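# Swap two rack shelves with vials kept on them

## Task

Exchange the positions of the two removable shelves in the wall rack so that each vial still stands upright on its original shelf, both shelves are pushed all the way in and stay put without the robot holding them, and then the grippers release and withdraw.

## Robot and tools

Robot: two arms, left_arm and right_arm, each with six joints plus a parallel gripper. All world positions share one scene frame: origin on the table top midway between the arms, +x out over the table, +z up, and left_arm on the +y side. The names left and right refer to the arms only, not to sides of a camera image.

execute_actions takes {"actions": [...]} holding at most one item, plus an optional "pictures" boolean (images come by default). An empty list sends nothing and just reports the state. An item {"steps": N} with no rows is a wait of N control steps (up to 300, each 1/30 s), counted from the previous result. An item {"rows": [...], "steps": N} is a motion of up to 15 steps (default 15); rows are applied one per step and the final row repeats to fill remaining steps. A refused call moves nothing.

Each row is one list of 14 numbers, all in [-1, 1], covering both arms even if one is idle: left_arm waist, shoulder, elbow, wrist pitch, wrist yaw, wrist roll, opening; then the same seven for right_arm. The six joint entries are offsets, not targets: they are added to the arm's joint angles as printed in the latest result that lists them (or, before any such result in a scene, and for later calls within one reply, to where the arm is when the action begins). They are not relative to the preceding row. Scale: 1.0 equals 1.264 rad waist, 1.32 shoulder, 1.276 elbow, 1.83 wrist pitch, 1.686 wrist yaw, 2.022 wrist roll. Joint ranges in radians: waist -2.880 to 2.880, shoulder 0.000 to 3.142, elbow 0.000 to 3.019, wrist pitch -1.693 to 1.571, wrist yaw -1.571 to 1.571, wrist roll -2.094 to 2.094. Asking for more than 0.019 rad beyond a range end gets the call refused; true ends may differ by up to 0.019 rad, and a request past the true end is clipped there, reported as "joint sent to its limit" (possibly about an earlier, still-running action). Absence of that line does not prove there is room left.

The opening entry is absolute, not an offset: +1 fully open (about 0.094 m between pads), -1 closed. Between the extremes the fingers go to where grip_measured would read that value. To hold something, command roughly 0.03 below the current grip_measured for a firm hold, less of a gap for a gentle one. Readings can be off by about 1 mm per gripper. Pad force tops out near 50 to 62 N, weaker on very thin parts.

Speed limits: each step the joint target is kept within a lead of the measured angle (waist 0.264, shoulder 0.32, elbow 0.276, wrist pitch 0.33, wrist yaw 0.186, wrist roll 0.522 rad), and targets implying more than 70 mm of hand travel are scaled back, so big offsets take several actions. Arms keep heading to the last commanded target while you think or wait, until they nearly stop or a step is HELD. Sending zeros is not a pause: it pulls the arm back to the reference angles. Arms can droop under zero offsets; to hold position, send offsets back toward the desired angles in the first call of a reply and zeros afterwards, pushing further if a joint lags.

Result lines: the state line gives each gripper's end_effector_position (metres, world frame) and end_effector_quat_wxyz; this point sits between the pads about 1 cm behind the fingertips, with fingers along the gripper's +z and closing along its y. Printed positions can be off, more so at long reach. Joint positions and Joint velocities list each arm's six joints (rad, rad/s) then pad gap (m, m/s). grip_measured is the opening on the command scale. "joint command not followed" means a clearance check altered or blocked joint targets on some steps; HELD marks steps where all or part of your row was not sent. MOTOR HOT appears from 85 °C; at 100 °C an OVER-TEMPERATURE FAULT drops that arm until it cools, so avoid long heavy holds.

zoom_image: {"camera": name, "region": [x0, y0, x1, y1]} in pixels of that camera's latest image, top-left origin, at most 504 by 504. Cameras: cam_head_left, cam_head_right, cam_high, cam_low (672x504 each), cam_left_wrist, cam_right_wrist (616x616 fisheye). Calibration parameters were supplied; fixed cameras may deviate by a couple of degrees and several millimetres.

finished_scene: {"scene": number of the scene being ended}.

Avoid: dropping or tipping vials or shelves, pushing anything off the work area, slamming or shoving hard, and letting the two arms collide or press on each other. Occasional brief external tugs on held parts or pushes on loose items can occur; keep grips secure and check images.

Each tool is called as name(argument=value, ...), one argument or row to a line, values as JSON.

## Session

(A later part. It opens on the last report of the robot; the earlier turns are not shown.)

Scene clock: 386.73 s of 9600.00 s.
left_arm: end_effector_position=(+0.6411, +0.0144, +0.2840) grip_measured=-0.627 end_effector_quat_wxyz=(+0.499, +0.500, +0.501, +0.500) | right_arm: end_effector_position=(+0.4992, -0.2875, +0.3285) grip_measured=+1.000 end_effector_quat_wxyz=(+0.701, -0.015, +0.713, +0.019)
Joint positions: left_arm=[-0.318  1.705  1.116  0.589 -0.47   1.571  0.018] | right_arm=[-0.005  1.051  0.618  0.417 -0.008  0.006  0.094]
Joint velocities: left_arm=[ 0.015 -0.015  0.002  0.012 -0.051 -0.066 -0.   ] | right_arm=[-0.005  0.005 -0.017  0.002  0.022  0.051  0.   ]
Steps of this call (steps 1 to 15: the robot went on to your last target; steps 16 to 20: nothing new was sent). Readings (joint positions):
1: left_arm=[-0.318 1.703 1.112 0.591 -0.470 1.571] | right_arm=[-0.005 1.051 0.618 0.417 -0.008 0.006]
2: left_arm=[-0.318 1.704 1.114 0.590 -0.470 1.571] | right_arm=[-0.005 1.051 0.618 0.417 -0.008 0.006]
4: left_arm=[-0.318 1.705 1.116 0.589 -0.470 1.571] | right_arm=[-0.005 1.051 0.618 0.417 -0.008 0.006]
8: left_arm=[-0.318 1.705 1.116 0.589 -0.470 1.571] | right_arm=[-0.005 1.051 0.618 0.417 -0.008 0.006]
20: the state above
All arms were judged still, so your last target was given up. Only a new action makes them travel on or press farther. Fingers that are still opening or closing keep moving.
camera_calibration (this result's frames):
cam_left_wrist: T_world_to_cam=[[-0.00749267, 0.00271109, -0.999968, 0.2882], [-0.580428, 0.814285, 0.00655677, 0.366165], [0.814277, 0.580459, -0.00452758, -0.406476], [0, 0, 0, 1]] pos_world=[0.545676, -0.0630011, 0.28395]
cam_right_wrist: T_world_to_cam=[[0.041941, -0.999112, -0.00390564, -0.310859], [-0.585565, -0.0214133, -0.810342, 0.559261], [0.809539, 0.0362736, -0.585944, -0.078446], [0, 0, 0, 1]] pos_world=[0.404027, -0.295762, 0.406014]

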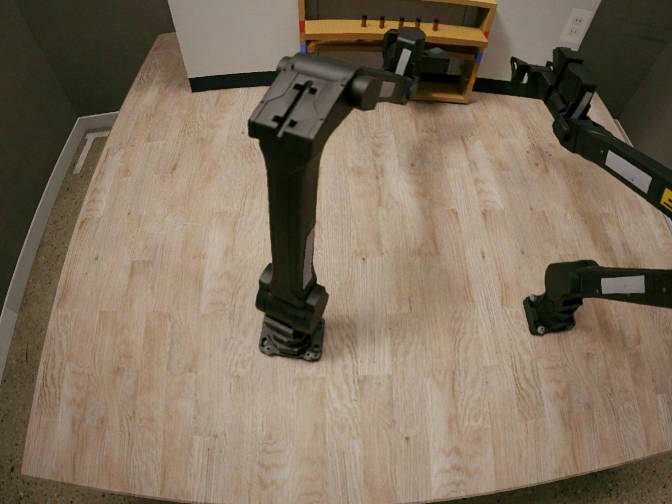

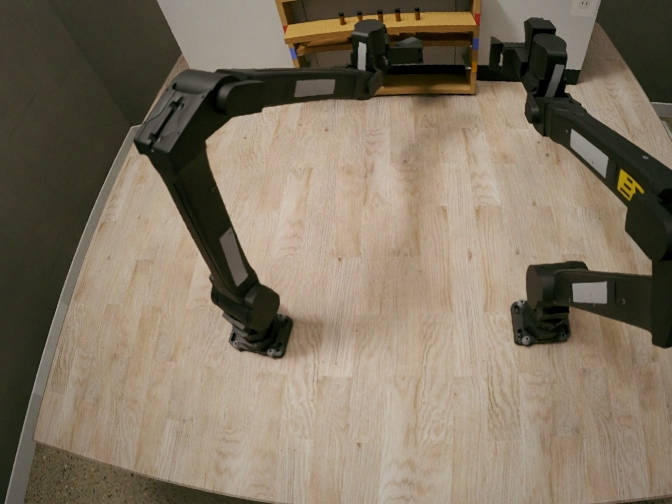

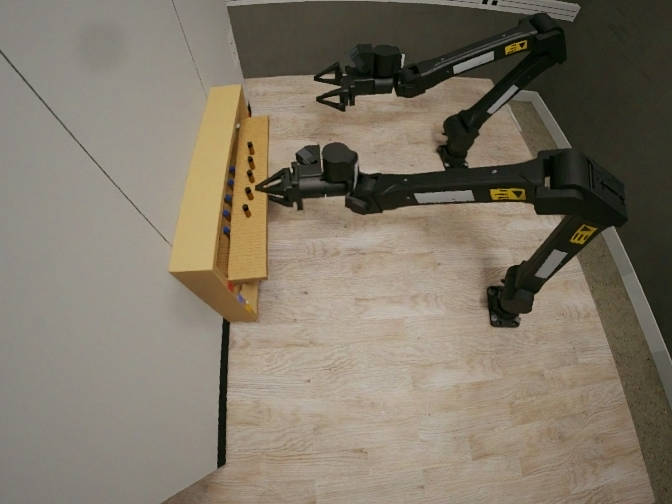

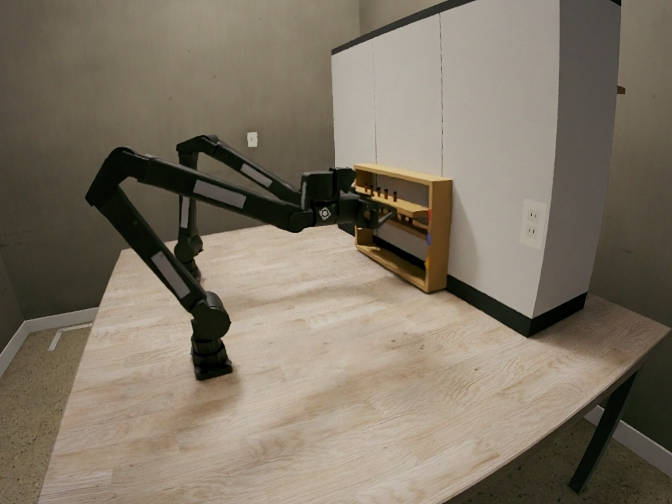

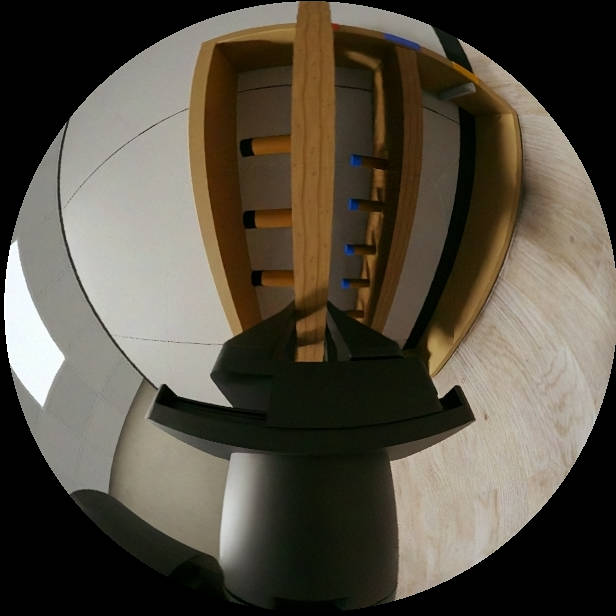

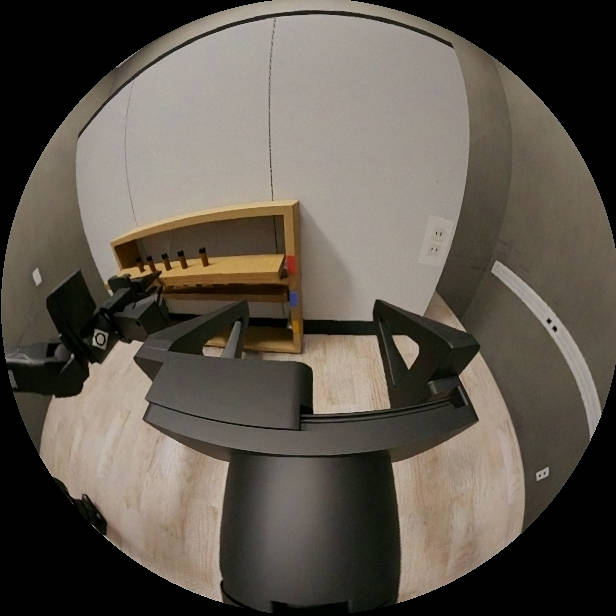

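execute_actions(
  actions=[
    {"rows":[[0.008,-0.045,0.045,0.02,0.002,0,-0.66,0,0,0,0,0,0,1],[0.009,-0.05,0.045,0.02,0.002,0,-0.66,0,0,0,0,0,0,1],[0.01,-0.055,0.045,0.02,0.003,0,-0.66,0,0,0,0,0,0,1],[0.012,-0.06,0.045,0.02,0.003,0,-0.66,0,0,0,0,0,0,1]]},
  ],
  pictures=false,
)

execute_actions(
  actions=[
    {"steps":10},
  ],
  pictures=false,
)

Scene clock: 394.60 s of 9600.00 s.
left_arm: end_effector_position=(+0.6403, +0.0149, +0.2878) grip_measured=-0.627 end_effector_quat_wxyz=(+0.501, +0.498, +0.500, +0.501) | right_arm: end_effector_position=(+0.4992, -0.2875, +0.3285) grip_measured=+1.000 end_effector_quat_wxyz=(+0.701, -0.015, +0.713, +0.019)
Joint positions: left_arm=[-0.318  1.699  1.116  0.589 -0.47   1.571  0.018] | right_arm=[-0.005  1.051  0.618  0.417 -0.008  0.006  0.094]
Joint velocities: left_arm=[-0.015  0.005 -0.017  0.012 -0.051  0.022  0.001] | right_arm=[-0.005 -0.005 -0.007  0.017 -0.037 -0.037  0.   ]
Steps of this call (steps 1 to 90: nothing new was sent; then 4.37 s passed at rest; steps 91 to 105: all 15 steps of this action). Readings (joint positions):
91: left_arm=[-0.318 1.705 1.116 0.589 -0.470 1.571] | right_arm=[-0.005 1.051 0.618 0.417 -0.008 0.006]
92: left_arm=[-0.318 1.705 1.116 0.589 -0.470 1.571] | right_arm=[-0.005 1.051 0.618 0.417 -0.008 0.006]
94: left_arm=[-0.318 1.704 1.116 0.589 -0.470 1.571] | right_arm=[-0.005 1.051 0.618 0.417 -0.008 0.006]
98: left_arm=[-0.318 1.702 1.116 0.589 -0.470 1.571] | right_arm=[-0.005 1.051 0.618 0.417 -0.008 0.006]
105: the state above

Scene clock: 394.93 s of 9600.00 s.
left_arm: end_effector_position=(+0.6403, +0.0149, +0.2878) grip_measured=-0.627 end_effector_quat_wxyz=(+0.501, +0.498, +0.500, +0.501) | right_arm: end_effector_position=(+0.4992, -0.2875, +0.3285) grip_measured=+1.000 end_effector_quat_wxyz=(+0.701, -0.015, +0.713, +0.019)
Joint positions: left_arm=[-0.318  1.699  1.116  0.589 -0.47   1.571  0.018] | right_arm=[-0.005  1.051  0.618  0.417 -0.008  0.006  0.094]
Joint velocities: left_arm=[-0.005 -0.015  0.007  0.012 -0.022  0.007  0.   ] | right_arm=[ 0.005 -0.015  0.012 -0.032  0.022 -0.066  0.   ]
Steps of this call (steps 1 to 10: the robot went on to your last target). Readings (joint positions):
1: left_arm=[-0.318 1.699 1.116 0.589 -0.470 1.571] | right_arm=[-0.005 1.051 0.618 0.417 -0.008 0.006]
2: left_arm=[-0.318 1.699 1.116 0.589 -0.470 1.571] | right_arm=[-0.005 1.051 0.618 0.417 -0.008 0.006]
4: left_arm=[-0.318 1.699 1.116 0.589 -0.470 1.571] | right_arm=[-0.005 1.051 0.618 0.417 -0.008 0.006]
8: left_arm=[-0.318 1.699 1.116 0.589 -0.470 1.571] | right_arm=[-0.005 1.051 0.618 0.417 -0.008 0.006]
10: the state above

execute_actions(
  actions=[
    {"rows":[[0.01,-0.025,0.07,0.011,0.003,0,-0.66,0,0,0,0,0,0,1],[0.012,-0.023,0.074,0.011,0.004,0,-0.66,0,0,0,0,0,0,1],[0.013,-0.021,0.078,0.01,0.005,0,-0.66,0,0,0,0,0,0,1],[0.015,-0.019,0.082,0.009,0.006,0,-0.66,0,0,0,0,0,0,1],[0.016,-0.017,0.086,0.008,0.007,0,-0.66,0,0,0,0,0,0,1],[0.018,-0.014,0.09,0.007,0.008,0,-0.66,0,0,0,0,0,0,1],[0.019,-0.011,0.094,0.007,0.009,0,-0.66,0,0,0,0,0,0,1],[0.021,-0.009,0.098,0.006,0.01,0,-0.66,0,0,0,0,0,0,1],[0.022,-0.006,0.102,0.005,0.011,0,-0.66,0,0,0,0,0,0,1],[0.024,-0.004,0.106,0.004,0.012,0,-0.66,0,0,0,0,0,0,1],[0.025,-0.001,0.11,0.003,0.013,0,-0.66,0,0,0,0,0,0,1],[0.026,0.001,0.114,0.002,0.014,0,-0.66,0,0,0,0,0,0,1],[0.027,0.004,0.118,0.001,0.015,0,-0.66,0,0,0,0,0,0,1],[0.027,0.006,0.122,0,0.016,0,-0.66,0,0,0,0,0,0,1],[0.027,0.008,0.125,0,0.017,0,-0.66,0,0,0,0,0,0,1]]},
  ],
  pictures=false,
)

execute_actions(
  actions=[
    {"steps":15},
  ],
  pictures=false,
)

Scene clock: 400.90 s of 9600.00 s.
left_arm: end_effector_position=(+0.6569, +0.0118, +0.2871) grip_measured=-0.627 end_effector_quat_wxyz=(+0.501, +0.500, +0.499, +0.499) | right_arm: end_effector_position=(+0.4992, -0.2875, +0.3285) grip_measured=+1.000 end_effector_quat_wxyz=(+0.701, -0.015, +0.713, +0.019)
Joint positions: left_arm=[-0.307  1.735  1.165  0.571 -0.454  1.571  0.018] | right_arm=[-0.005  1.051  0.618  0.417 -0.008  0.006  0.094]
Joint velocities: left_arm=[ 0.024  0.093  0.115 -0.032  0.007  0.007 -0.   ] | right_arm=[ 0.015  0.005 -0.017 -0.007  0.007 -0.022  0.   ]
Steps of this call (steps 1 to 15: the robot went on to your last target; steps 16 to 90: nothing new was sent; then 2.47 s passed at rest; steps 91 to 105: all 15 steps of this action). Readings (joint positions):
91: left_arm=[-0.318 1.699 1.116 0.589 -0.470 1.571] | right_arm=[-0.005 1.051 0.618 0.417 -0.008 0.006]
92: left_arm=[-0.318 1.699 1.116 0.588 -0.470 1.571] | right_arm=[-0.005 1.051 0.618 0.417 -0.008 0.006]
94: left_arm=[-0.318 1.700 1.116 0.587 -0.470 1.571] | right_arm=[-0.005 1.051 0.618 0.417 -0.008 0.006]
98: left_arm=[-0.315 1.709 1.129 0.581 -0.467 1.571] | right_arm=[-0.005 1.051 0.618 0.417 -0.008 0.006]
105: the state above

Scene clock: 401.40 s of 9600.00 s.
left_arm: end_effector_position=(+0.6604, +0.0113, +0.2869) grip_measured=-0.627 end_effector_quat_wxyz=(+0.501, +0.500, +0.499, +0.499) | right_arm: end_effector_position=(+0.4992, -0.2875, +0.3285) grip_measured=+1.000 end_effector_quat_wxyz=(+0.701, -0.015, +0.713, +0.019)
Joint positions: left_arm=[-0.305  1.743  1.175  0.569 -0.452  1.571  0.018] | right_arm=[-0.005  1.051  0.618  0.417 -0.008  0.006  0.094]
Joint velocities: left_arm=[ 0.005 -0.015  0.012  0.002 -0.022 -0.022 -0.001] | right_arm=[ 0.005 -0.005 -0.007 -0.012 -0.007  0.051  0.   ]
Steps of this call (steps 1 to 15: the robot went on to your last target). Readings (joint positions):
1: left_arm=[-0.306 1.738 1.169 0.570 -0.453 1.571] | right_arm=[-0.005 1.051 0.618 0.417 -0.008 0.006]
2: left_arm=[-0.306 1.740 1.172 0.570 -0.452 1.571] | right_arm=[-0.005 1.051 0.618 0.417 -0.008 0.006]
4: left_arm=[-0.305 1.743 1.175 0.569 -0.452 1.571] | right_arm=[-0.005 1.051 0.618 0.417 -0.008 0.006]
8: left_arm=[-0.305 1.743 1.175 0.569 -0.452 1.571] | right_arm=[-0.005 1.051 0.618 0.417 -0.008 0.006]
15: the state above

execute_actions(
  actions=[
    {"rows":[[0.012,-0.024,0.075,0.011,0.003,0,-0.66,0,0,0,0,0,0,1],[0.014,-0.021,0.081,0.01,0.004,0,-0.66,0,0,0,0,0,0,1],[0.016,-0.017,0.088,0.009,0.006,0,-0.66,0,0,0,0,0,0,1],[0.018,-0.013,0.094,0.008,0.007,0,-0.66,0,0,0,0,0,0,1],[0.02,-0.009,0.101,0.006,0.008,0,-0.66,0,0,0,0,0,0,1],[0.022,-0.005,0.107,0.005,0.009,0,-0.66,0,0,0,0,0,0,1],[0.024,0,0.114,0.004,0.011,0,-0.66,0,0,0,0,0,0,1],[0.026,0.004,0.12,0.002,0.012,0,-0.66,0,0,0,0,0,0,1],[0.028,0.009,0.127,0.001,0.013,0,-0.66,0,0,0,0,0,0,1],[0.03,0.013,0.133,0,0.014,0,-0.66,0,0,0,0,0,0,1],[0.032,0.018,0.14,-0.002,0.015,0,-0.66,0,0,0,0,0,0,1],[0.033,0.022,0.146,-0.003,0.017,0,-0.66,0,0,0,0,0,0,1],[0.034,0.027,0.153,-0.004,0.018,0,-0.66,0,0,0,0,0,0,1],[0.035,0.031,0.16,-0.006,0.019,0,-0.66,0,0,0,0,0,0,1],[0.036,0.035,0.166,-0.007,0.02,0,-0.66,0,0,0,0,0,0,1]]},
  ],
  pictures=false,
)

execute_actions(
  actions=[
    {"steps":15},
  ],
  pictures=false,
)

Scene clock: 407.70 s of 9600.00 s.
left_arm: end_effector_position=(+0.6923, +0.0115, +0.2849) grip_measured=-0.627 end_effector_quat_wxyz=(+0.503, +0.504, +0.497, +0.497) | right_arm: end_effector_position=(+0.4992, -0.2875, +0.3285) grip_measured=+1.000 end_effector_quat_wxyz=(+0.701, -0.015, +0.713, +0.019)
Joint positions: left_arm=[-0.278  1.807  1.264  0.542 -0.415  1.571  0.018] | right_arm=[-0.005  1.051  0.618  0.417 -0.008  0.006  0.094]
Joint velocities: left_arm=[ 0.054  0.161  0.252 -0.071  0.066 -0.007  0.001] | right_arm=[-0.005 -0.005  0.002 -0.002  0.007 -0.007  0.   ]
Steps of this call (steps 1 to 15: the robot went on to your last target; steps 16 to 90: nothing new was sent; then 2.80 s passed at rest; steps 91 to 105: all 15 steps of this action). Readings (joint positions):
91: left_arm=[-0.305 1.743 1.175 0.569 -0.452 1.571] | right_arm=[-0.005 1.051 0.618 0.417 -0.008 0.006]
92: left_arm=[-0.305 1.743 1.176 0.568 -0.452 1.571] | right_arm=[-0.005 1.051 0.618 0.417 -0.008 0.006]
94: left_arm=[-0.305 1.745 1.180 0.566 -0.452 1.571] | right_arm=[-0.005 1.051 0.618 0.417 -0.008 0.006]
98: left_arm=[-0.300 1.762 1.205 0.557 -0.448 1.571] | right_arm=[-0.005 1.051 0.618 0.417 -0.008 0.006]
105: the state above

Scene clock: 408.20 s of 9600.00 s.
left_arm: end_effector_position=(+0.6987, +0.0112, +0.2823) grip_measured=-0.627 end_effector_quat_wxyz=(+0.502, +0.504, +0.498, +0.497) | right_arm: end_effector_position=(+0.4992, -0.2875, +0.3285) grip_measured=+1.000 end_effector_quat_wxyz=(+0.701, -0.015, +0.713, +0.019)
Joint positions: left_arm=[-0.274  1.824  1.282  0.538 -0.413  1.571  0.018] | right_arm=[-0.005  1.051  0.618  0.417 -0.008  0.006  0.094]
Joint velocities: left_arm=[-0.005 -0.005 -0.007 -0.002 -0.081  0.007 -0.002] | right_arm=[-0.005 -0.005 -0.002  0.017  0.051  0.066  0.   ]
Steps of this call (steps 1 to 15: the robot went on to your last target). Readings (joint positions):
1: left_arm=[-0.277 1.813 1.272 0.540 -0.414 1.571] | right_arm=[-0.005 1.051 0.618 0.417 -0.008 0.006]
2: left_arm=[-0.276 1.818 1.277 0.539 -0.413 1.571] | right_arm=[-0.005 1.051 0.618 0.417 -0.008 0.006]
4: left_arm=[-0.274 1.823 1.282 0.538 -0.413 1.571] | right_arm=[-0.005 1.051 0.618 0.417 -0.008 0.006]
8: left_arm=[-0.274 1.824 1.282 0.538 -0.413 1.571] | right_arm=[-0.005 1.051 0.618 0.417 -0.008 0.006]
15: the state above

execute_actions(
  actions=[
    {"rows":[[0.012,-0.024,0.08,0.012,0.002,0,-0.66,0,0,0,0,0,0,1],[0.013,-0.021,0.084,0.012,0.002,0,-0.66,0,0,0,0,0,0,1],[0.014,-0.018,0.088,0.012,0.002,0,-0.66,0,0,0,0,0,0,1],[0.015,-0.015,0.092,0.012,0.002,0,-0.66,0,0,0,0,0,0,1],[0.016,-0.012,0.096,0.012,0.002,0,-0.66,0,0,0,0,0,0,1],[0.017,-0.009,0.1,0.012,0.002,0,-0.66,0,0,0,0,0,0,1],[0.018,-0.006,0.104,0.012,0.002,0,-0.66,0,0,0,0,0,0,1],[0.019,-0.003,0.108,0.012,0.002,0,-0.66,0,0,0,0,0,0,1],[0.02,0,0.112,0.012,0.002,0,-0.66,0,0,0,0,0,0,1],[0.021,0.003,0.116,0.012,0.002,0,-0.66,0,0,0,0,0,0,1],[0.021,0.006,0.12,0.012,0.002,0,-0.66,0,0,0,0,0,0,1],[0.021,0.01,0.125,0.012,0.002,0,-0.66,0,0,0,0,0,0,1]]},
  ],
  pictures=false,
)

execute_actions(
  actions=[
    {"steps":12},
  ],
  pictures=false,
)

Scene clock: 413.77 s of 9600.00 s.
left_arm: end_effector_position=(+0.7108, +0.0111, +0.2804) grip_measured=-0.627 end_effector_quat_wxyz=(+0.503, +0.501, +0.498, +0.498) | right_arm: end_effector_position=(+0.4992, -0.2875, +0.3285) grip_measured=+1.000 end_effector_quat_wxyz=(+0.701, -0.015, +0.713, +0.019)
Joint positions: left_arm=[-0.267  1.853  1.317  0.538 -0.408  1.57   0.018] | right_arm=[-0.005  1.051  0.618  0.417 -0.008  0.006  0.094]
Joint velocities: left_arm=[-0.005  0.005 -0.002 -0.012 -0.051 -0.11  -0.001] | right_arm=[-0.005 -0.005 -0.002 -0.012 -0.007 -0.037  0.   ]
Steps of this call (steps 1 to 15: the robot went on to your last target; steps 16 to 90: nothing new was sent; then 2.07 s passed at rest; steps 91 to 105: all 15 steps of this action). Readings (joint positions):
91: left_arm=[-0.274 1.824 1.282 0.538 -0.412 1.571] | right_arm=[-0.005 1.051 0.618 0.417 -0.008 0.006]
92: left_arm=[-0.274 1.824 1.283 0.538 -0.410 1.571] | right_arm=[-0.005 1.051 0.618 0.417 -0.008 0.006]
94: left_arm=[-0.273 1.825 1.285 0.538 -0.407 1.571] | right_arm=[-0.005 1.051 0.618 0.417 -0.008 0.006]
98: left_arm=[-0.269 1.838 1.302 0.538 -0.406 1.571] | right_arm=[-0.005 1.051 0.618 0.417 -0.008 0.006]
105: the state above

Scene clock: 414.17 s of 9600.00 s.
left_arm: end_effector_position=(+0.7108, +0.0111, +0.2804) grip_measured=-0.627 end_effector_quat_wxyz=(+0.503, +0.501, +0.498, +0.498) | right_arm: end_effector_position=(+0.4992, -0.2875, +0.3285) grip_measured=+1.000 end_effector_quat_wxyz=(+0.701, -0.015, +0.713, +0.019)
Joint positions: left_arm=[-0.267  1.853  1.317  0.538 -0.408  1.57   0.018] | right_arm=[-0.005  1.051  0.618  0.417 -0.008  0.006  0.094]
Joint velocities: left_arm=[-0.005 -0.005 -0.002 -0.002  0.022 -0.051  0.   ] | right_arm=[ 0.005 -0.005  0.002 -0.002  0.037  0.051  0.   ]
Steps of this call (steps 1 to 12: the robot went on to your last target). Readings (joint positions):
1: left_arm=[-0.267 1.853 1.317 0.538 -0.408 1.570] | right_arm=[-0.005 1.051 0.618 0.417 -0.008 0.006]
2: left_arm=[-0.267 1.853 1.317 0.538 -0.408 1.570] | right_arm=[-0.005 1.051 0.618 0.417 -0.008 0.006]
4: left_arm=[-0.267 1.853 1.317 0.538 -0.408 1.570] | right_arm=[-0.005 1.051 0.618 0.417 -0.008 0.006]
8: left_arm=[-0.267 1.853 1.317 0.538 -0.408 1.570] | right_arm=[-0.005 1.051 0.618 0.417 -0.008 0.006]
12: the state above

Hit the back. Relax and release.

execute_actions(
  actions=[
    {"rows":[[0,-0.025,0.04,0.012,0,0,-0.66,0,0,0,0,0,0,1],[0,-0.023,0.036,0.011,0,0,-0.66,0,0,0,0,0,0,1],[0,-0.021,0.033,0.01,0,0,-0.64,0,0,0,0,0,0,1],[0,-0.019,0.03,0.009,0,0,-0.62,0,0,0,0,0,0,1],[0,-0.017,0.028,0.008,0,0,-0.6,0,0,0,0,0,0,1],[0,-0.015,0.026,0.007,0,0,-0.57,0,0,0,0,0,0,1],[0,-0.013,0.024,0.006,0,0,-0.53,0,0,0,0,0,0,1],[0,-0.011,0.022,0.005,0,0,-0.48,0,0,0,0,0,0,1],[0,-0.009,0.02,0.004,0,0,-0.42,0,0,0,0,0,0,1],[0,-0.007,0.02,0.003,0,0,-0.36,0,0,0,0,0,0,1],[0,-0.005,0.02,0.003,0,0,-0.3,0,0,0,0,0,0,1],[0,-0.005,0.02,0.003,0,0,-0.25,0,0,0,0,0,0,1]]},
  ],
  pictures=false,
)

execute_actions(
  actions=[
    {"steps":10},
  ],
)

Scene clock: 422.50 s of 9600.00 s.
left_arm: end_effector_position=(+0.7107, +0.0107, +0.2798) grip_measured=-0.252 end_effector_quat_wxyz=(+0.503, +0.502, +0.498, +0.498) | right_arm: end_effector_position=(+0.4992, -0.2875, +0.3285) grip_measured=+1.000 end_effector_quat_wxyz=(+0.701, -0.015, +0.713, +0.019)
Joint positions: left_arm=[-0.268  1.854  1.317  0.538 -0.409  1.57   0.035] | right_arm=[-0.005  1.051  0.618  0.417 -0.008  0.006  0.094]
Joint velocities: left_arm=[-0.005 -0.034 -0.002 -0.012 -0.022  0.037 -0.   ] | right_arm=[ 0.015 -0.015  0.002 -0.027 -0.007  0.022  0.   ]
Steps of this call (steps 1 to 15: the robot went on to your last target; steps 16 to 90: nothing new was sent; then 4.83 s passed at rest; steps 91 to 105: all 15 steps of this action). Readings (joint positions):
91: left_arm=[-0.267 1.853 1.317 0.538 -0.408 1.570] | right_arm=[-0.005 1.051 0.618 0.417 -0.008 0.006]
92: left_arm=[-0.267 1.853 1.317 0.538 -0.408 1.570] | right_arm=[-0.005 1.051 0.618 0.417 -0.008 0.006]
94: left_arm=[-0.267 1.853 1.317 0.538 -0.408 1.570] | right_arm=[-0.005 1.051 0.618 0.417 -0.008 0.006]
98: left_arm=[-0.268 1.854 1.317 0.538 -0.409 1.570] | right_arm=[-0.005 1.051 0.618 0.417 -0.008 0.006]
105: the state above

Scene clock: 422.83 s of 9600.00 s.
left_arm: end_effector_position=(+0.7107, +0.0107, +0.2798) grip_measured=-0.251 end_effector_quat_wxyz=(+0.503, +0.502, +0.498, +0.498) | right_arm: end_effector_position=(+0.4992, -0.2875, +0.3285) grip_measured=+1.000 end_effector_quat_wxyz=(+0.701, -0.015, +0.713, +0.019)
Joint positions: left_arm=[-0.268  1.854  1.317  0.538 -0.409  1.57   0.035] | right_arm=[-0.005  1.051  0.618  0.417 -0.008  0.006  0.094]
Joint velocities: left_arm=[-0.005 -0.015  0.002 -0.002  0.022 -0.022  0.   ] | right_arm=[-0.005 -0.015 -0.007  0.002 -0.022 -0.037  0.   ]
Steps of this call (steps 1 to 10: the robot went on to your last target). Readings (joint positions):
1: left_arm=[-0.268 1.854 1.317 0.538 -0.409 1.570] | right_arm=[-0.005 1.051 0.618 0.417 -0.008 0.006]
2: left_arm=[-0.268 1.854 1.317 0.538 -0.409 1.570] | right_arm=[-0.005 1.051 0.618 0.417 -0.008 0.006]
4: left_arm=[-0.268 1.854 1.317 0.538 -0.409 1.570] | right_arm=[-0.005 1.051 0.618 0.417 -0.008 0.006]
8: left_arm=[-0.268 1.854 1.317 0.538 -0.409 1.570] | right_arm=[-0.005 1.051 0.618 0.417 -0.008 0.006]
10: the state above
camera_calibration (this result's frames):
cam_left_wrist: T_world_to_cam=[[-0.00609932, 0.000983844, -0.999981, 0.283562], [-0.571705, 0.820448, 0.00429429, 0.403954], [0.820437, 0.57172, -0.0044417, -0.465368], [0, 0, 0, 1]] pos_world=[0.614477, -0.0656422, 0.279755]
cam_right_wrist: T_world_to_cam=[[0.041941, -0.999112, -0.00390564, -0.310859], [-0.585565, -0.0214133, -0.810342, 0.559261], [0.809539, 0.0362736, -0.585944, -0.078446], [0, 0, 0, 1]] pos_world=[0.404027, -0.295762, 0.406014]

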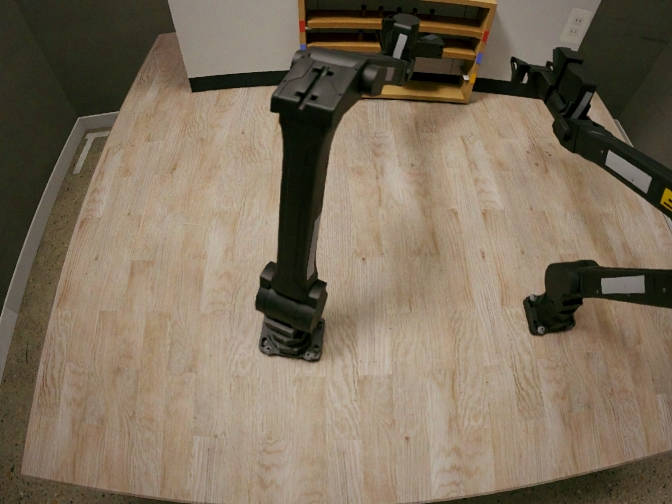

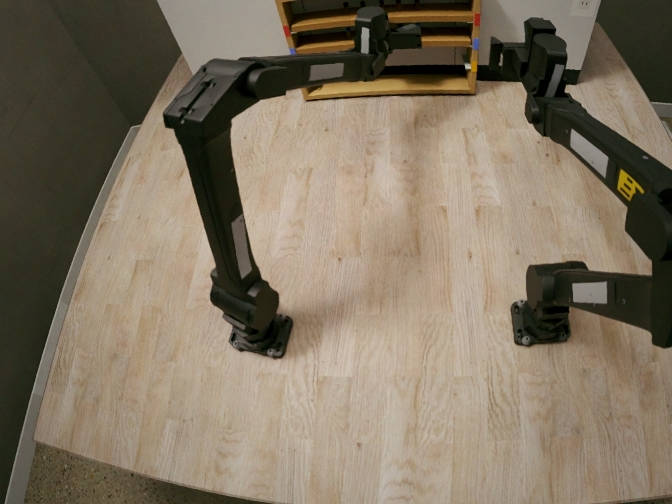

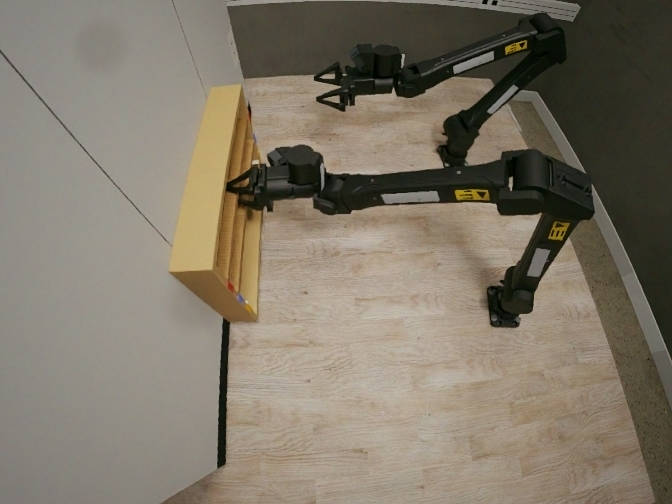

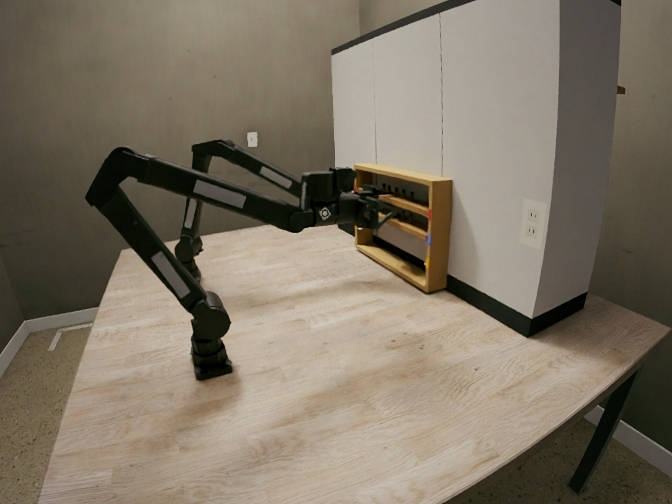

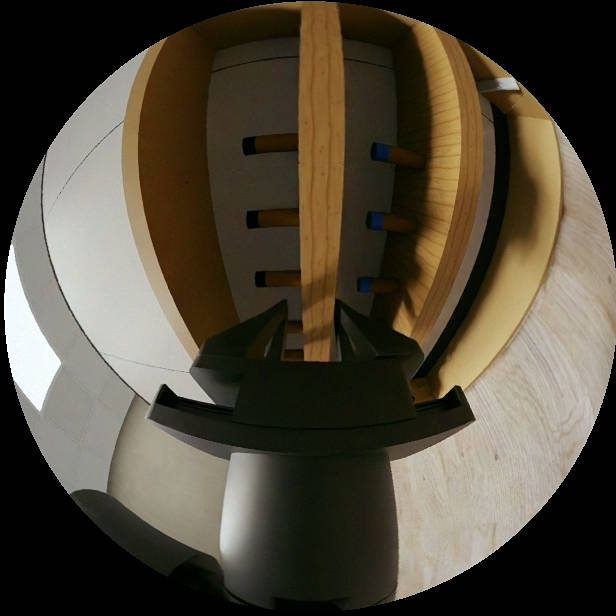

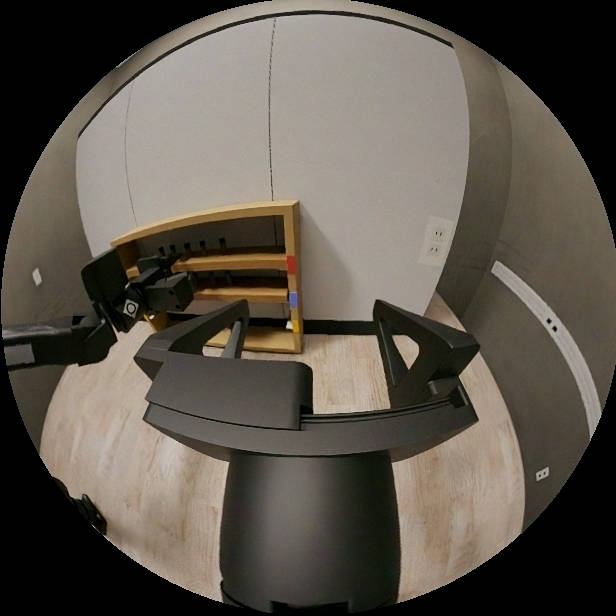

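execute_actions(
  actions=[
    {"rows":[[0,-0.005,-0.006,0.003,0,0,-0.2,0,0,0,0,0,0,1],[0,-0.005,-0.012,0.005,0,0,-0.15,0,0,0,0,0,0,1],[-0.004,-0.008,-0.016,0.008,0,0,-0.1,0,0,0,0,0,0,1],[-0.006,-0.015,-0.02,0.011,-0.002,0,-0.1,0,0,0,0,0,0,1],[-0.008,-0.02,-0.027,0.014,-0.004,0,-0.1,0,0,0,0,0,0,1],[-0.01,-0.025,-0.034,0.017,-0.006,0,-0.1,0,0,0,0,0,0,1],[-0.012,-0.03,-0.042,0.02,-0.008,0,-0.1,0,0,0,0,0,0,1],[-0.014,-0.035,-0.049,0.023,-0.01,0,-0.1,0,0,0,0,0,0,1],[-0.017,-0.04,-0.057,0.026,-0.012,0,-0.1,0,0,0,0,0,0,1],[-0.019,-0.045,-0.064,0.029,-0.014,0,-0.1,0,0,0,0,0,0,1],[-0.021,-0.05,-0.072,0.032,-0.016,0,-0.1,0,0,0,0,0,0,1],[-0.023,-0.055,-0.079,0.035,-0.018,0,-0.1,0,0,0,0,0,0,1],[-0.025,-0.06,-0.087,0.039,-0.02,0,-0.1,0,0,0,0,0,0,1],[-0.027,-0.064,-0.094,0.042,-0.022,0,-0.1,0,0,0,0,0,0,1],[-0.029,-0.068,-0.101,0.045,-0.023,0,-0.1,0,0,0,0,0,0,1]]},
  ],
  pictures=false,
)

execute_actions(
  actions=[
    {"steps":15},
  ],
)

Scene clock: 429.27 s of 9600.00 s.
left_arm: end_effector_position=(+0.6782, +0.0167, +0.2676) grip_measured=-0.101 end_effector_quat_wxyz=(+0.496, +0.501, +0.503, +0.501) | right_arm: end_effector_position=(+0.4992, -0.2875, +0.3285) grip_measured=+1.000 end_effector_quat_wxyz=(+0.701, -0.015, +0.713, +0.019)
Joint positions: left_arm=[-0.285  1.8    1.204  0.589 -0.442  1.57   0.042] | right_arm=[-0.005  1.051  0.618  0.417 -0.008  0.006  0.094]
Joint velocities: left_arm=[-0.122 -0.2   -0.266  0.193 -0.081 -0.051 -0.   ] | right_arm=[-0.005 -0.005 -0.017 -0.032  0.007 -0.007  0.   ]
Steps of this call (steps 1 to 15: the robot went on to your last target; steps 16 to 90: nothing new was sent; then 2.93 s passed at rest; steps 91 to 105: all 15 steps of this action). Readings (joint positions):
91: left_arm=[-0.268 1.854 1.316 0.538 -0.409 1.570] | right_arm=[-0.005 1.051 0.618 0.417 -0.008 0.006]
92: left_arm=[-0.268 1.854 1.314 0.538 -0.409 1.570] | right_arm=[-0.005 1.051 0.618 0.417 -0.008 0.006]
94: left_arm=[-0.268 1.854 1.307 0.538 -0.409 1.570] | right_arm=[-0.005 1.051 0.618 0.417 -0.008 0.006]
98: left_arm=[-0.268 1.849 1.275 0.557 -0.418 1.570] | right_arm=[-0.005 1.051 0.618 0.417 -0.008 0.006]
105: the state above

Scene clock: 429.77 s of 9600.00 s.
left_arm: end_effector_position=(+0.6700, +0.0109, +0.2751) grip_measured=-0.101 end_effector_quat_wxyz=(+0.504, +0.498, +0.498, +0.500) | right_arm: end_effector_position=(+0.4992, -0.2875, +0.3285) grip_measured=+1.000 end_effector_quat_wxyz=(+0.701, -0.015, +0.713, +0.019)
Joint positions: left_arm=[-0.298  1.782  1.189  0.602 -0.444  1.57   0.042] | right_arm=[-0.005  1.051  0.618  0.417 -0.008  0.006  0.094]
Joint velocities: left_arm=[ 0.015 -0.005  0.002  0.002  0.022  0.022 -0.001] | right_arm=[-0.015 -0.024  0.007 -0.017 -0.007 -0.081  0.   ]
Steps of this call (steps 1 to 15: the robot went on to your last target). Readings (joint positions):
1: left_arm=[-0.289 1.794 1.196 0.594 -0.443 1.570] | right_arm=[-0.005 1.051 0.618 0.417 -0.008 0.006]
2: left_arm=[-0.292 1.789 1.191 0.597 -0.443 1.570] | right_arm=[-0.005 1.051 0.618 0.417 -0.008 0.006]
4: left_arm=[-0.297 1.784 1.189 0.600 -0.443 1.570] | right_arm=[-0.005 1.051 0.618 0.417 -0.008 0.006]
8: left_arm=[-0.298 1.782 1.189 0.602 -0.444 1.570] | right_arm=[-0.005 1.051 0.618 0.417 -0.008 0.006]
15: the state above
camera_calibration (this result's frames):
cam_left_wrist: T_world_to_cam=[[0.00179634, -0.00248247, -0.999995, 0.273414], [-0.575149, 0.818043, -0.00306395, 0.384919], [0.818047, 0.575152, 0.0000416954, -0.431715], [0, 0, 0, 1]] pos_world=[0.574058, -0.0658997, 0.27461]
cam_right_wrist: T_world_to_cam=[[0.041941, -0.999112, -0.00390564, -0.310859], [-0.585565, -0.0214133, -0.810342, 0.559261], [0.809539, 0.0362736, -0.585944, -0.078446], [0, 0, 0, 1]] pos_world=[0.404027, -0.295762, 0.406014]

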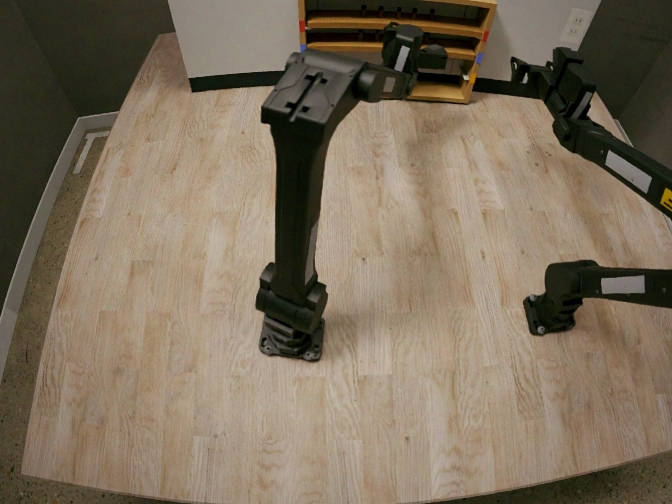

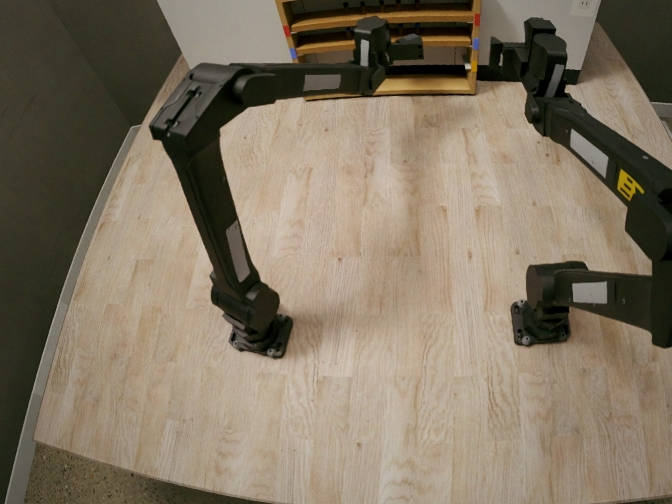

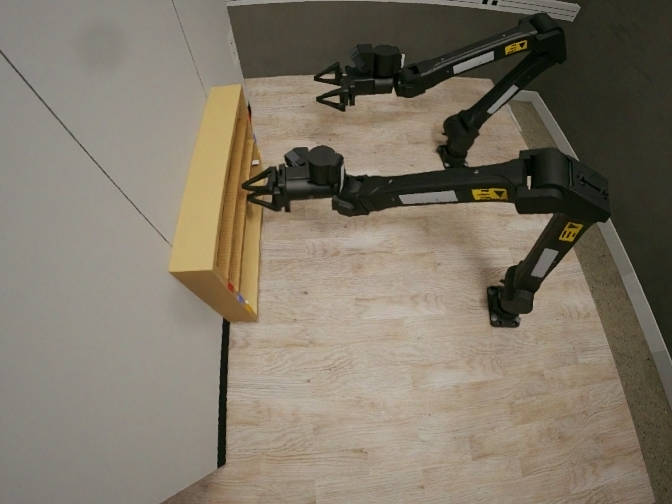

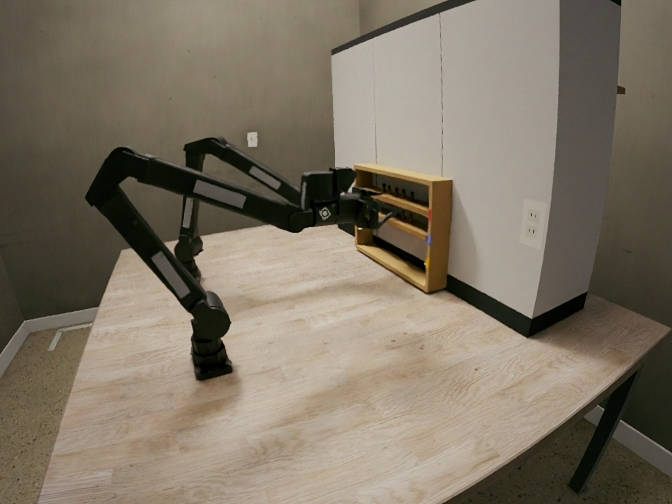

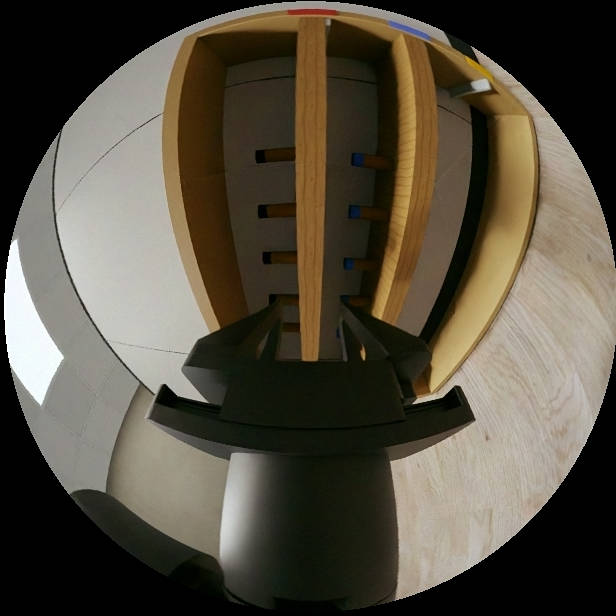

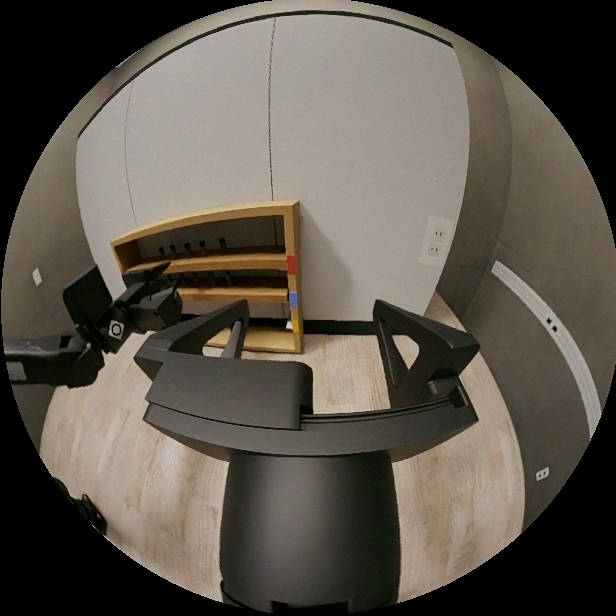

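execute_actions(
  actions=[
    {"rows":[[0,-0.005,0.02,0,0,0,-1,0,0,0,0,0,0,1]],"steps":12},
  ],
  pictures=false,
)

execute_actions(
  actions=[
    {"rows":[[0.005,0.002,0.036,-0.001,0.001,0,-1,0,0,0,0,0,0,1],[0.006,0.005,0.04,-0.002,0.001,0,-1,0,0,0,0,0,0,1],[0.007,0.007,0.044,-0.003,0.002,0,-1,0,0,0,0,0,0,1],[0.008,0.01,0.048,-0.004,0.003,0,-1,0,0,0,0,0,0,1],[0.009,0.012,0.052,-0.005,0.003,0,-1,0,0,0,0,0,0,1],[0.01,0.015,0.056,-0.005,0.004,0,-1,0,0,0,0,0,0,1],[0.011,0.017,0.06,-0.006,0.005,0,-1,0,0,0,0,0,0,1],[0.012,0.02,0.064,-0.007,0.005,0,-1,0,0,0,0,0,0,1],[0.013,0.022,0.068,-0.008,0.006,0,-1,0,0,0,0,0,0,1],[0.014,0.025,0.072,-0.009,0.007,0,-1,0,0,0,0,0,0,1],[0.015,0.027,0.076,-0.009,0.007,0,-1,0,0,0,0,0,0,1],[0.016,0.03,0.08,-0.01,0.008,0,-1,0,0,0,0,0,0,1],[0.017,0.032,0.084,-0.011,0.009,0,-1,0,0,0,0,0,0,1],[0.018,0.034,0.088,-0.012,0.009,0,-1,0,0,0,0,0,0,1],[0.018,0.036,0.092,-0.012,0.01,0,-1,0,0,0,0,0,0,1]]},
  ],
  pictures=false,
)

execute_actions(
  actions=[
    {"steps":12},
  ],
  pictures=false,
)

Scene clock: 435.97 s of 9600.00 s.
left_arm: end_effector_position=(+0.6700, +0.0109, +0.2751) grip_measured=-0.979 end_effector_quat_wxyz=(+0.504, +0.498, +0.498, +0.500) | right_arm: end_effector_position=(+0.4992, -0.2875, +0.3285) grip_measured=+1.000 end_effector_quat_wxyz=(+0.701, -0.015, +0.713, +0.019)
Joint positions: left_arm=[-0.298  1.782  1.189  0.602 -0.444  1.57   0.001] | right_arm=[-0.005  1.051  0.618  0.417 -0.008  0.006  0.094]
Joint velocities: left_arm=[ 0.005 -0.005 -0.007 -0.007  0.007  0.051 -0.   ] | right_arm=[-0.005 -0.005 -0.022  0.007  0.037  0.037  0.   ]
Steps of this call (steps 1 to 15: the robot went on to your last target; steps 16 to 90: nothing new was sent; then 2.80 s passed at rest; steps 91 to 102: all 12 steps of this action). Readings (joint positions):
91: left_arm=[-0.298 1.782 1.189 0.602 -0.444 1.570] | right_arm=[-0.005 1.051 0.618 0.417 -0.008 0.006]
92: left_arm=[-0.298 1.782 1.189 0.602 -0.444 1.570] | right_arm=[-0.005 1.051 0.618 0.417 -0.008 0.006]
94: left_arm=[-0.298 1.782 1.189 0.602 -0.444 1.570] | right_arm=[-0.005 1.051 0.618 0.417 -0.008 0.006]
98: left_arm=[-0.298 1.782 1.189 0.602 -0.444 1.570] | right_arm=[-0.005 1.051 0.618 0.417 -0.008 0.006]
102: the state above

Scene clock: 436.47 s of 9600.00 s.
left_arm: end_effector_position=(+0.6858, +0.0076, +0.2736) grip_measured=-0.979 end_effector_quat_wxyz=(+0.505, +0.499, +0.497, +0.499) | right_arm: end_effector_position=(+0.4992, -0.2875, +0.3285) grip_measured=+1.000 end_effector_quat_wxyz=(+0.701, -0.015, +0.713, +0.019)
Joint positions: left_arm=[-0.29   1.818  1.238  0.589 -0.433  1.57   0.001] | right_arm=[-0.005  1.051  0.618  0.417 -0.008  0.006  0.094]
Joint velocities: left_arm=[-0.005  0.005 -0.002 -0.037  0.007 -0.007 -0.002] | right_arm=[-0.015 -0.005 -0.022 -0.007  0.007  0.007  0.   ]
Steps of this call (steps 1 to 15: all 15 steps of this action). Readings (joint positions):
1: left_arm=[-0.298 1.782 1.189 0.602 -0.444 1.570] | right_arm=[-0.005 1.051 0.618 0.417 -0.008 0.006]
2: left_arm=[-0.298 1.782 1.189 0.602 -0.444 1.570] | right_arm=[-0.005 1.051 0.618 0.417 -0.008 0.006]
4: left_arm=[-0.298 1.783 1.189 0.602 -0.443 1.570] | right_arm=[-0.005 1.051 0.618 0.417 -0.008 0.006]
8: left_arm=[-0.298 1.793 1.204 0.598 -0.440 1.570] | right_arm=[-0.005 1.051 0.618 0.417 -0.008 0.006]
15: the state above

Scene clock: 436.87 s of 9600.00 s.
left_arm: end_effector_position=(+0.6858, +0.0075, +0.2735) grip_measured=-0.979 end_effector_quat_wxyz=(+0.505, +0.499, +0.497, +0.499) | right_arm: end_effector_position=(+0.4992, -0.2875, +0.3285) grip_measured=+1.000 end_effector_quat_wxyz=(+0.701, -0.015, +0.713, +0.019)
Joint positions: left_arm=[-0.29   1.818  1.238  0.588 -0.432  1.57   0.001] | right_arm=[-0.005  1.051  0.618  0.417 -0.008  0.006  0.094]
Joint velocities: left_arm=[ 0.005 -0.005  0.027 -0.002  0.022 -0.095  0.   ] | right_arm=[-0.015 -0.024  0.002 -0.012 -0.007 -0.11   0.   ]
Steps of this call (steps 1 to 12: the robot went on to your last target). Readings (joint positions):
1: left_arm=[-0.290 1.818 1.238 0.588 -0.432 1.570] | right_arm=[-0.005 1.051 0.618 0.417 -0.008 0.006]
2: left_arm=[-0.290 1.818 1.238 0.588 -0.432 1.570] | right_arm=[-0.005 1.051 0.618 0.417 -0.008 0.006]
4: left_arm=[-0.290 1.818 1.238 0.588 -0.432 1.570] | right_arm=[-0.005 1.051 0.618 0.417 -0.008 0.006]
8: left_arm=[-0.290 1.818 1.238 0.588 -0.432 1.570] | right_arm=[-0.005 1.051 0.618 0.417 -0.008 0.006]
12: the state above

execute_actions(
  actions=[
    {"rows":[[-0.004,-0.02,-0.01,0.01,0,0,-1,0,0,0,0,0,0,1],[-0.006,-0.025,-0.02,0.015,-0.001,0,-1,0,0,0,0,0,0,1],[-0.008,-0.03,-0.03,0.02,-0.002,0,-1,0,0,0,0,0,0,1],[-0.01,-0.03,-0.04,0.025,-0.003,0,-1,0,0,0,0,0,0,1],[-0.012,-0.03,-0.05,0.03,-0.004,0,-1,0,0,0,0,0,0,1],[-0.014,-0.02,-0.058,0.04,-0.005,0,-1,0,0,0,0,0,0,1],[-0.015,-0.01,-0.066,0.05,-0.006,0,-1,0,0,0,0,0,0,1],[-0.015,0,-0.072,0.06,-0.007,0,-1,0,0,0,0,0,0,1],[-0.015,0.01,-0.078,0.07,-0.008,0,-1,0,0,0,0,0,0,1],[-0.015,0.02,-0.082,0.08,-0.009,0,-1,0,0,0,0,0,0,1],[-0.015,0.03,-0.086,0.09,-0.01,0,-1,0,0,0,0,0,0,1],[-0.015,0.04,-0.089,0.1,-0.011,0,-1,0,0,0,0,0,0,1],[-0.015,0.05,-0.092,0.108,-0.011,0,-1,0,0,0,0,0,0,1],[-0.015,0.058,-0.092,0.114,-0.011,0,-1,0,0,0,0,0,0,1],[-0.015,0.064,-0.092,0.119,-0.011,0,-1,0,0,0,0,0,0,1]]},
  ],
  pictures=false,
)

execute_actions(
  actions=[
    {"steps":15},
  ],
  pictures=false,
)

Scene clock: 442.77 s of 9600.00 s.
left_arm: end_effector_position=(+0.6654, +0.0124, +0.2222) grip_measured=-0.979 end_effector_quat_wxyz=(+0.510, +0.491, +0.496, +0.502) | right_arm: end_effector_position=(+0.4992, -0.2875, +0.3285) grip_measured=+1.000 end_effector_quat_wxyz=(+0.701, -0.015, +0.713, +0.019)
Joint positions: left_arm=[-0.3    1.867  1.128  0.766 -0.446  1.57   0.001] | right_arm=[-0.005  1.051  0.618  0.417 -0.008  0.006  0.094]
Joint velocities: left_arm=[-0.005  0.435 -0.066  0.349 -0.066 -0.007 -0.001] | right_arm=[-0.005 -0.005 -0.002 -0.012 -0.037  0.022  0.   ]
Steps of this call (steps 1 to 15: the robot went on to your last target; steps 16 to 90: nothing new was sent; then 2.40 s passed at rest; steps 91 to 105: all 15 steps of this action). Readings (joint positions):
91: left_arm=[-0.291 1.816 1.236 0.589 -0.432 1.570] | right_arm=[-0.005 1.051 0.618 0.417 -0.008 0.006]
92: left_arm=[-0.291 1.814 1.231 0.591 -0.432 1.570] | right_arm=[-0.005 1.051 0.618 0.417 -0.008 0.006]
94: left_arm=[-0.291 1.807 1.213 0.602 -0.433 1.570] | right_arm=[-0.005 1.051 0.618 0.417 -0.008 0.006]
98: left_arm=[-0.294 1.800 1.166 0.649 -0.439 1.570] | right_arm=[-0.005 1.051 0.618 0.417 -0.008 0.006]
105: the state above

Scene clock: 443.27 s of 9600.00 s.
left_arm: end_effector_position=(+0.6655, +0.0124, +0.1823) grip_measured=-0.979 end_effector_quat_wxyz=(+0.494, +0.507, +0.502, +0.497) | right_arm: end_effector_position=(+0.4992, -0.2875, +0.3285) grip_measured=+1.000 end_effector_quat_wxyz=(+0.701, -0.015, +0.713, +0.019)
Joint positions: left_arm=[-0.3    1.921  1.114  0.787 -0.447  1.57   0.001] | right_arm=[-0.005  1.051  0.618  0.417 -0.008  0.006  0.094]
Joint velocities: left_arm=[-0.005 -0.015 -0.002  0.012 -0.007  0.022 -0.   ] | right_arm=[-0.005  0.005 -0.012  0.007  0.007  0.007  0.   ]
Steps of this call (steps 1 to 15: the robot went on to your last target). Readings (joint positions):
1: left_arm=[-0.300 1.881 1.126 0.775 -0.446 1.570] | right_arm=[-0.005 1.051 0.618 0.417 -0.008 0.006]
2: left_arm=[-0.300 1.894 1.124 0.779 -0.447 1.570] | right_arm=[-0.005 1.051 0.618 0.417 -0.008 0.006]
4: left_arm=[-0.300 1.912 1.119 0.781 -0.447 1.570] | right_arm=[-0.005 1.051 0.618 0.417 -0.008 0.006]
8: left_arm=[-0.300 1.922 1.114 0.781 -0.447 1.570] | right_arm=[-0.005 1.051 0.618 0.417 -0.008 0.006]
15: the state above

execute_actions(
  actions=[
    {"rows":[[0.005,-0.008,0.038,0,0,0,-1,0,0,0,0,0,0,1],[0.006,-0.008,0.042,0,0,0,-1,0,0,0,0,0,0,1],[0.006,-0.008,0.046,-0.001,0,0,-1,0,0,0,0,0,0,1],[0.007,-0.008,0.05,-0.002,0,0,-1,0,0,0,0,0,0,1],[0.007,-0.008,0.054,-0.003,0,0,-1,0,0,0,0,0,0,1],[0.008,-0.008,0.058,-0.004,0.002,0,-1,0,0,0,0,0,0,1],[0.008,-0.008,0.062,-0.005,0.002,0,-1,0,0,0,0,0,0,1]]},
  ],
  pictures=false,
)

Scene clock: 446.87 s of 9600.00 s.
left_arm: end_effector_position=(+0.6739, +0.0083, +0.1985) grip_measured=-0.979 end_effector_quat_wxyz=(+0.504, +0.497, +0.498, +0.500) | right_arm: end_effector_position=(+0.4992, -0.2875, +0.3285) grip_measured=+1.000 end_effector_quat_wxyz=(+0.701, -0.015, +0.713, +0.019)
Joint positions: left_arm=[-0.3    1.921  1.149  0.783 -0.447  1.57   0.001] | right_arm=[-0.005  1.051  0.618  0.417 -0.008  0.006  0.094]
Joint velocities: left_arm=[-0.005 -0.005  0.007 -0.022 -0.007 -0.007 -0.   ] | right_arm=[-0.015 -0.015 -0.012  0.007  0.022  0.007  0.   ]
Steps of this call (steps 1 to 15: the robot went on to your last target; steps 16 to 90: nothing new was sent; then 0.10 s passed at rest; steps 91 to 105: all 15 steps of this action). Readings (joint positions):
91: left_arm=[-0.300 1.921 1.114 0.787 -0.447 1.570] | right_arm=[-0.005 1.051 0.618 0.417 -0.008 0.006]
92: left_arm=[-0.300 1.921 1.115 0.787 -0.447 1.570] | right_arm=[-0.005 1.051 0.618 0.417 -0.008 0.006]
94: left_arm=[-0.300 1.921 1.118 0.787 -0.447 1.570] | right_arm=[-0.005 1.051 0.618 0.417 -0.008 0.006]
98: left_arm=[-0.300 1.921 1.136 0.784 -0.447 1.570] | right_arm=[-0.005 1.051 0.618 0.417 -0.008 0.006]
105: the state above

Push +18 mm.

execute_actions(
  actions=[
    {"rows":[[0.01,0.002,0.036,-0.001,0.001,0,-1,0,0,0,0,0,0,1],[0.011,0.004,0.039,-0.002,0.001,0,-1,0,0,0,0,0,0,1],[0.012,0.006,0.042,-0.003,0.002,0,-1,0,0,0,0,0,0,1],[0.013,0.008,0.045,-0.004,0.003,0,-1,0,0,0,0,0,0,1],[0.014,0.01,0.048,-0.005,0.003,0,-1,0,0,0,0,0,0,1],[0.015,0.012,0.052,-0.006,0.004,0,-1,0,0,0,0,0,0,1],[0.016,0.014,0.055,-0.007,0.005,0,-1,0,0,0,0,0,0,1],[0.017,0.016,0.058,-0.008,0.005,0,-1,0,0,0,0,0,0,1],[0.018,0.018,0.061,-0.009,0.006,0,-1,0,0,0,0,0,0,1],[0.019,0.02,0.064,-0.01,0.007,0,-1,0,0,0,0,0,0,1],[0.02,0.021,0.068,-0.011,0.007,0,-1,0,0,0,0,0,0,1],[0.02,0.023,0.071,-0.012,0.008,0,-1,0,0,0,0,0,0,1],[0.02,0.024,0.074,-0.013,0.008,0,-1,0,0,0,0,0,0,1],[0.02,0.025,0.077,-0.014,0.008,0,-1,0,0,0,0,0,0,1],[0.02,0.026,0.08,-0.015,0.008,0,-1,0,0,0,0,0,0,1]]},
  ],
  pictures=false,
)

execute_actions(
  actions=[
    {"steps":12},
  ],
  pictures=false,
)

Scene clock: 452.03 s of 9600.00 s.
left_arm: end_effector_position=(+0.6867, +0.0102, +0.1988) grip_measured=-0.979 end_effector_quat_wxyz=(+0.503, +0.497, +0.499, +0.501) | right_arm: end_effector_position=(+0.4992, -0.2875, +0.3285) grip_measured=+1.000 end_effector_quat_wxyz=(+0.701, -0.015, +0.713, +0.019)
Joint positions: left_arm=[-0.288  1.941  1.185  0.766 -0.438  1.57   0.001] | right_arm=[-0.005  1.051  0.618  0.417 -0.008  0.006  0.094]
Joint velocities: left_arm=[ 0.005  0.005  0.046 -0.056  0.037 -0.081  0.001] | right_arm=[ 0.005 -0.005  0.007 -0.002  0.051  0.051  0.   ]
Steps of this call (steps 1 to 15: the robot went on to your last target; steps 16 to 90: nothing new was sent; then 1.67 s passed at rest; steps 91 to 105: all 15 steps of this action). Readings (joint positions):
91: left_arm=[-0.300 1.921 1.149 0.783 -0.447 1.570] | right_arm=[-0.005 1.051 0.618 0.417 -0.008 0.006]
92: left_arm=[-0.299 1.921 1.149 0.783 -0.447 1.570] | right_arm=[-0.005 1.051 0.618 0.417 -0.008 0.006]
94: left_arm=[-0.298 1.921 1.149 0.782 -0.446 1.570] | right_arm=[-0.005 1.051 0.618 0.417 -0.008 0.006]
98: left_arm=[-0.294 1.929 1.164 0.777 -0.443 1.570] | right_arm=[-0.005 1.051 0.618 0.417 -0.008 0.006]
105: the state above

Scene clock: 452.43 s of 9600.00 s.
left_arm: end_effector_position=(+0.6868, +0.0102, +0.1989) grip_measured=-0.979 end_effector_quat_wxyz=(+0.503, +0.497, +0.499, +0.501) | right_arm: end_effector_position=(+0.4992, -0.2875, +0.3285) grip_measured=+1.000 end_effector_quat_wxyz=(+0.701, -0.015, +0.713, +0.019)
Joint positions: left_arm=[-0.288  1.941  1.186  0.765 -0.438  1.57   0.001] | right_arm=[-0.005  1.051  0.618  0.417 -0.008  0.006  0.094]
Joint velocities: left_arm=[ 0.005 -0.005 -0.002  0.002  0.037  0.037 -0.   ] | right_arm=[-0.015 -0.005  0.007  0.007  0.007 -0.007  0.   ]
Steps of this call (steps 1 to 12: the robot went on to your last target). Readings (joint positions):
1: left_arm=[-0.288 1.941 1.186 0.765 -0.438 1.570] | right_arm=[-0.005 1.051 0.618 0.417 -0.008 0.006]
2: left_arm=[-0.288 1.941 1.186 0.765 -0.438 1.570] | right_arm=[-0.005 1.051 0.618 0.417 -0.008 0.006]
4: left_arm=[-0.288 1.941 1.186 0.765 -0.438 1.570] | right_arm=[-0.005 1.051 0.618 0.417 -0.008 0.006]
8: left_arm=[-0.288 1.941 1.186 0.765 -0.438 1.570] | right_arm=[-0.005 1.051 0.618 0.417 -0.008 0.006]
12: the state above


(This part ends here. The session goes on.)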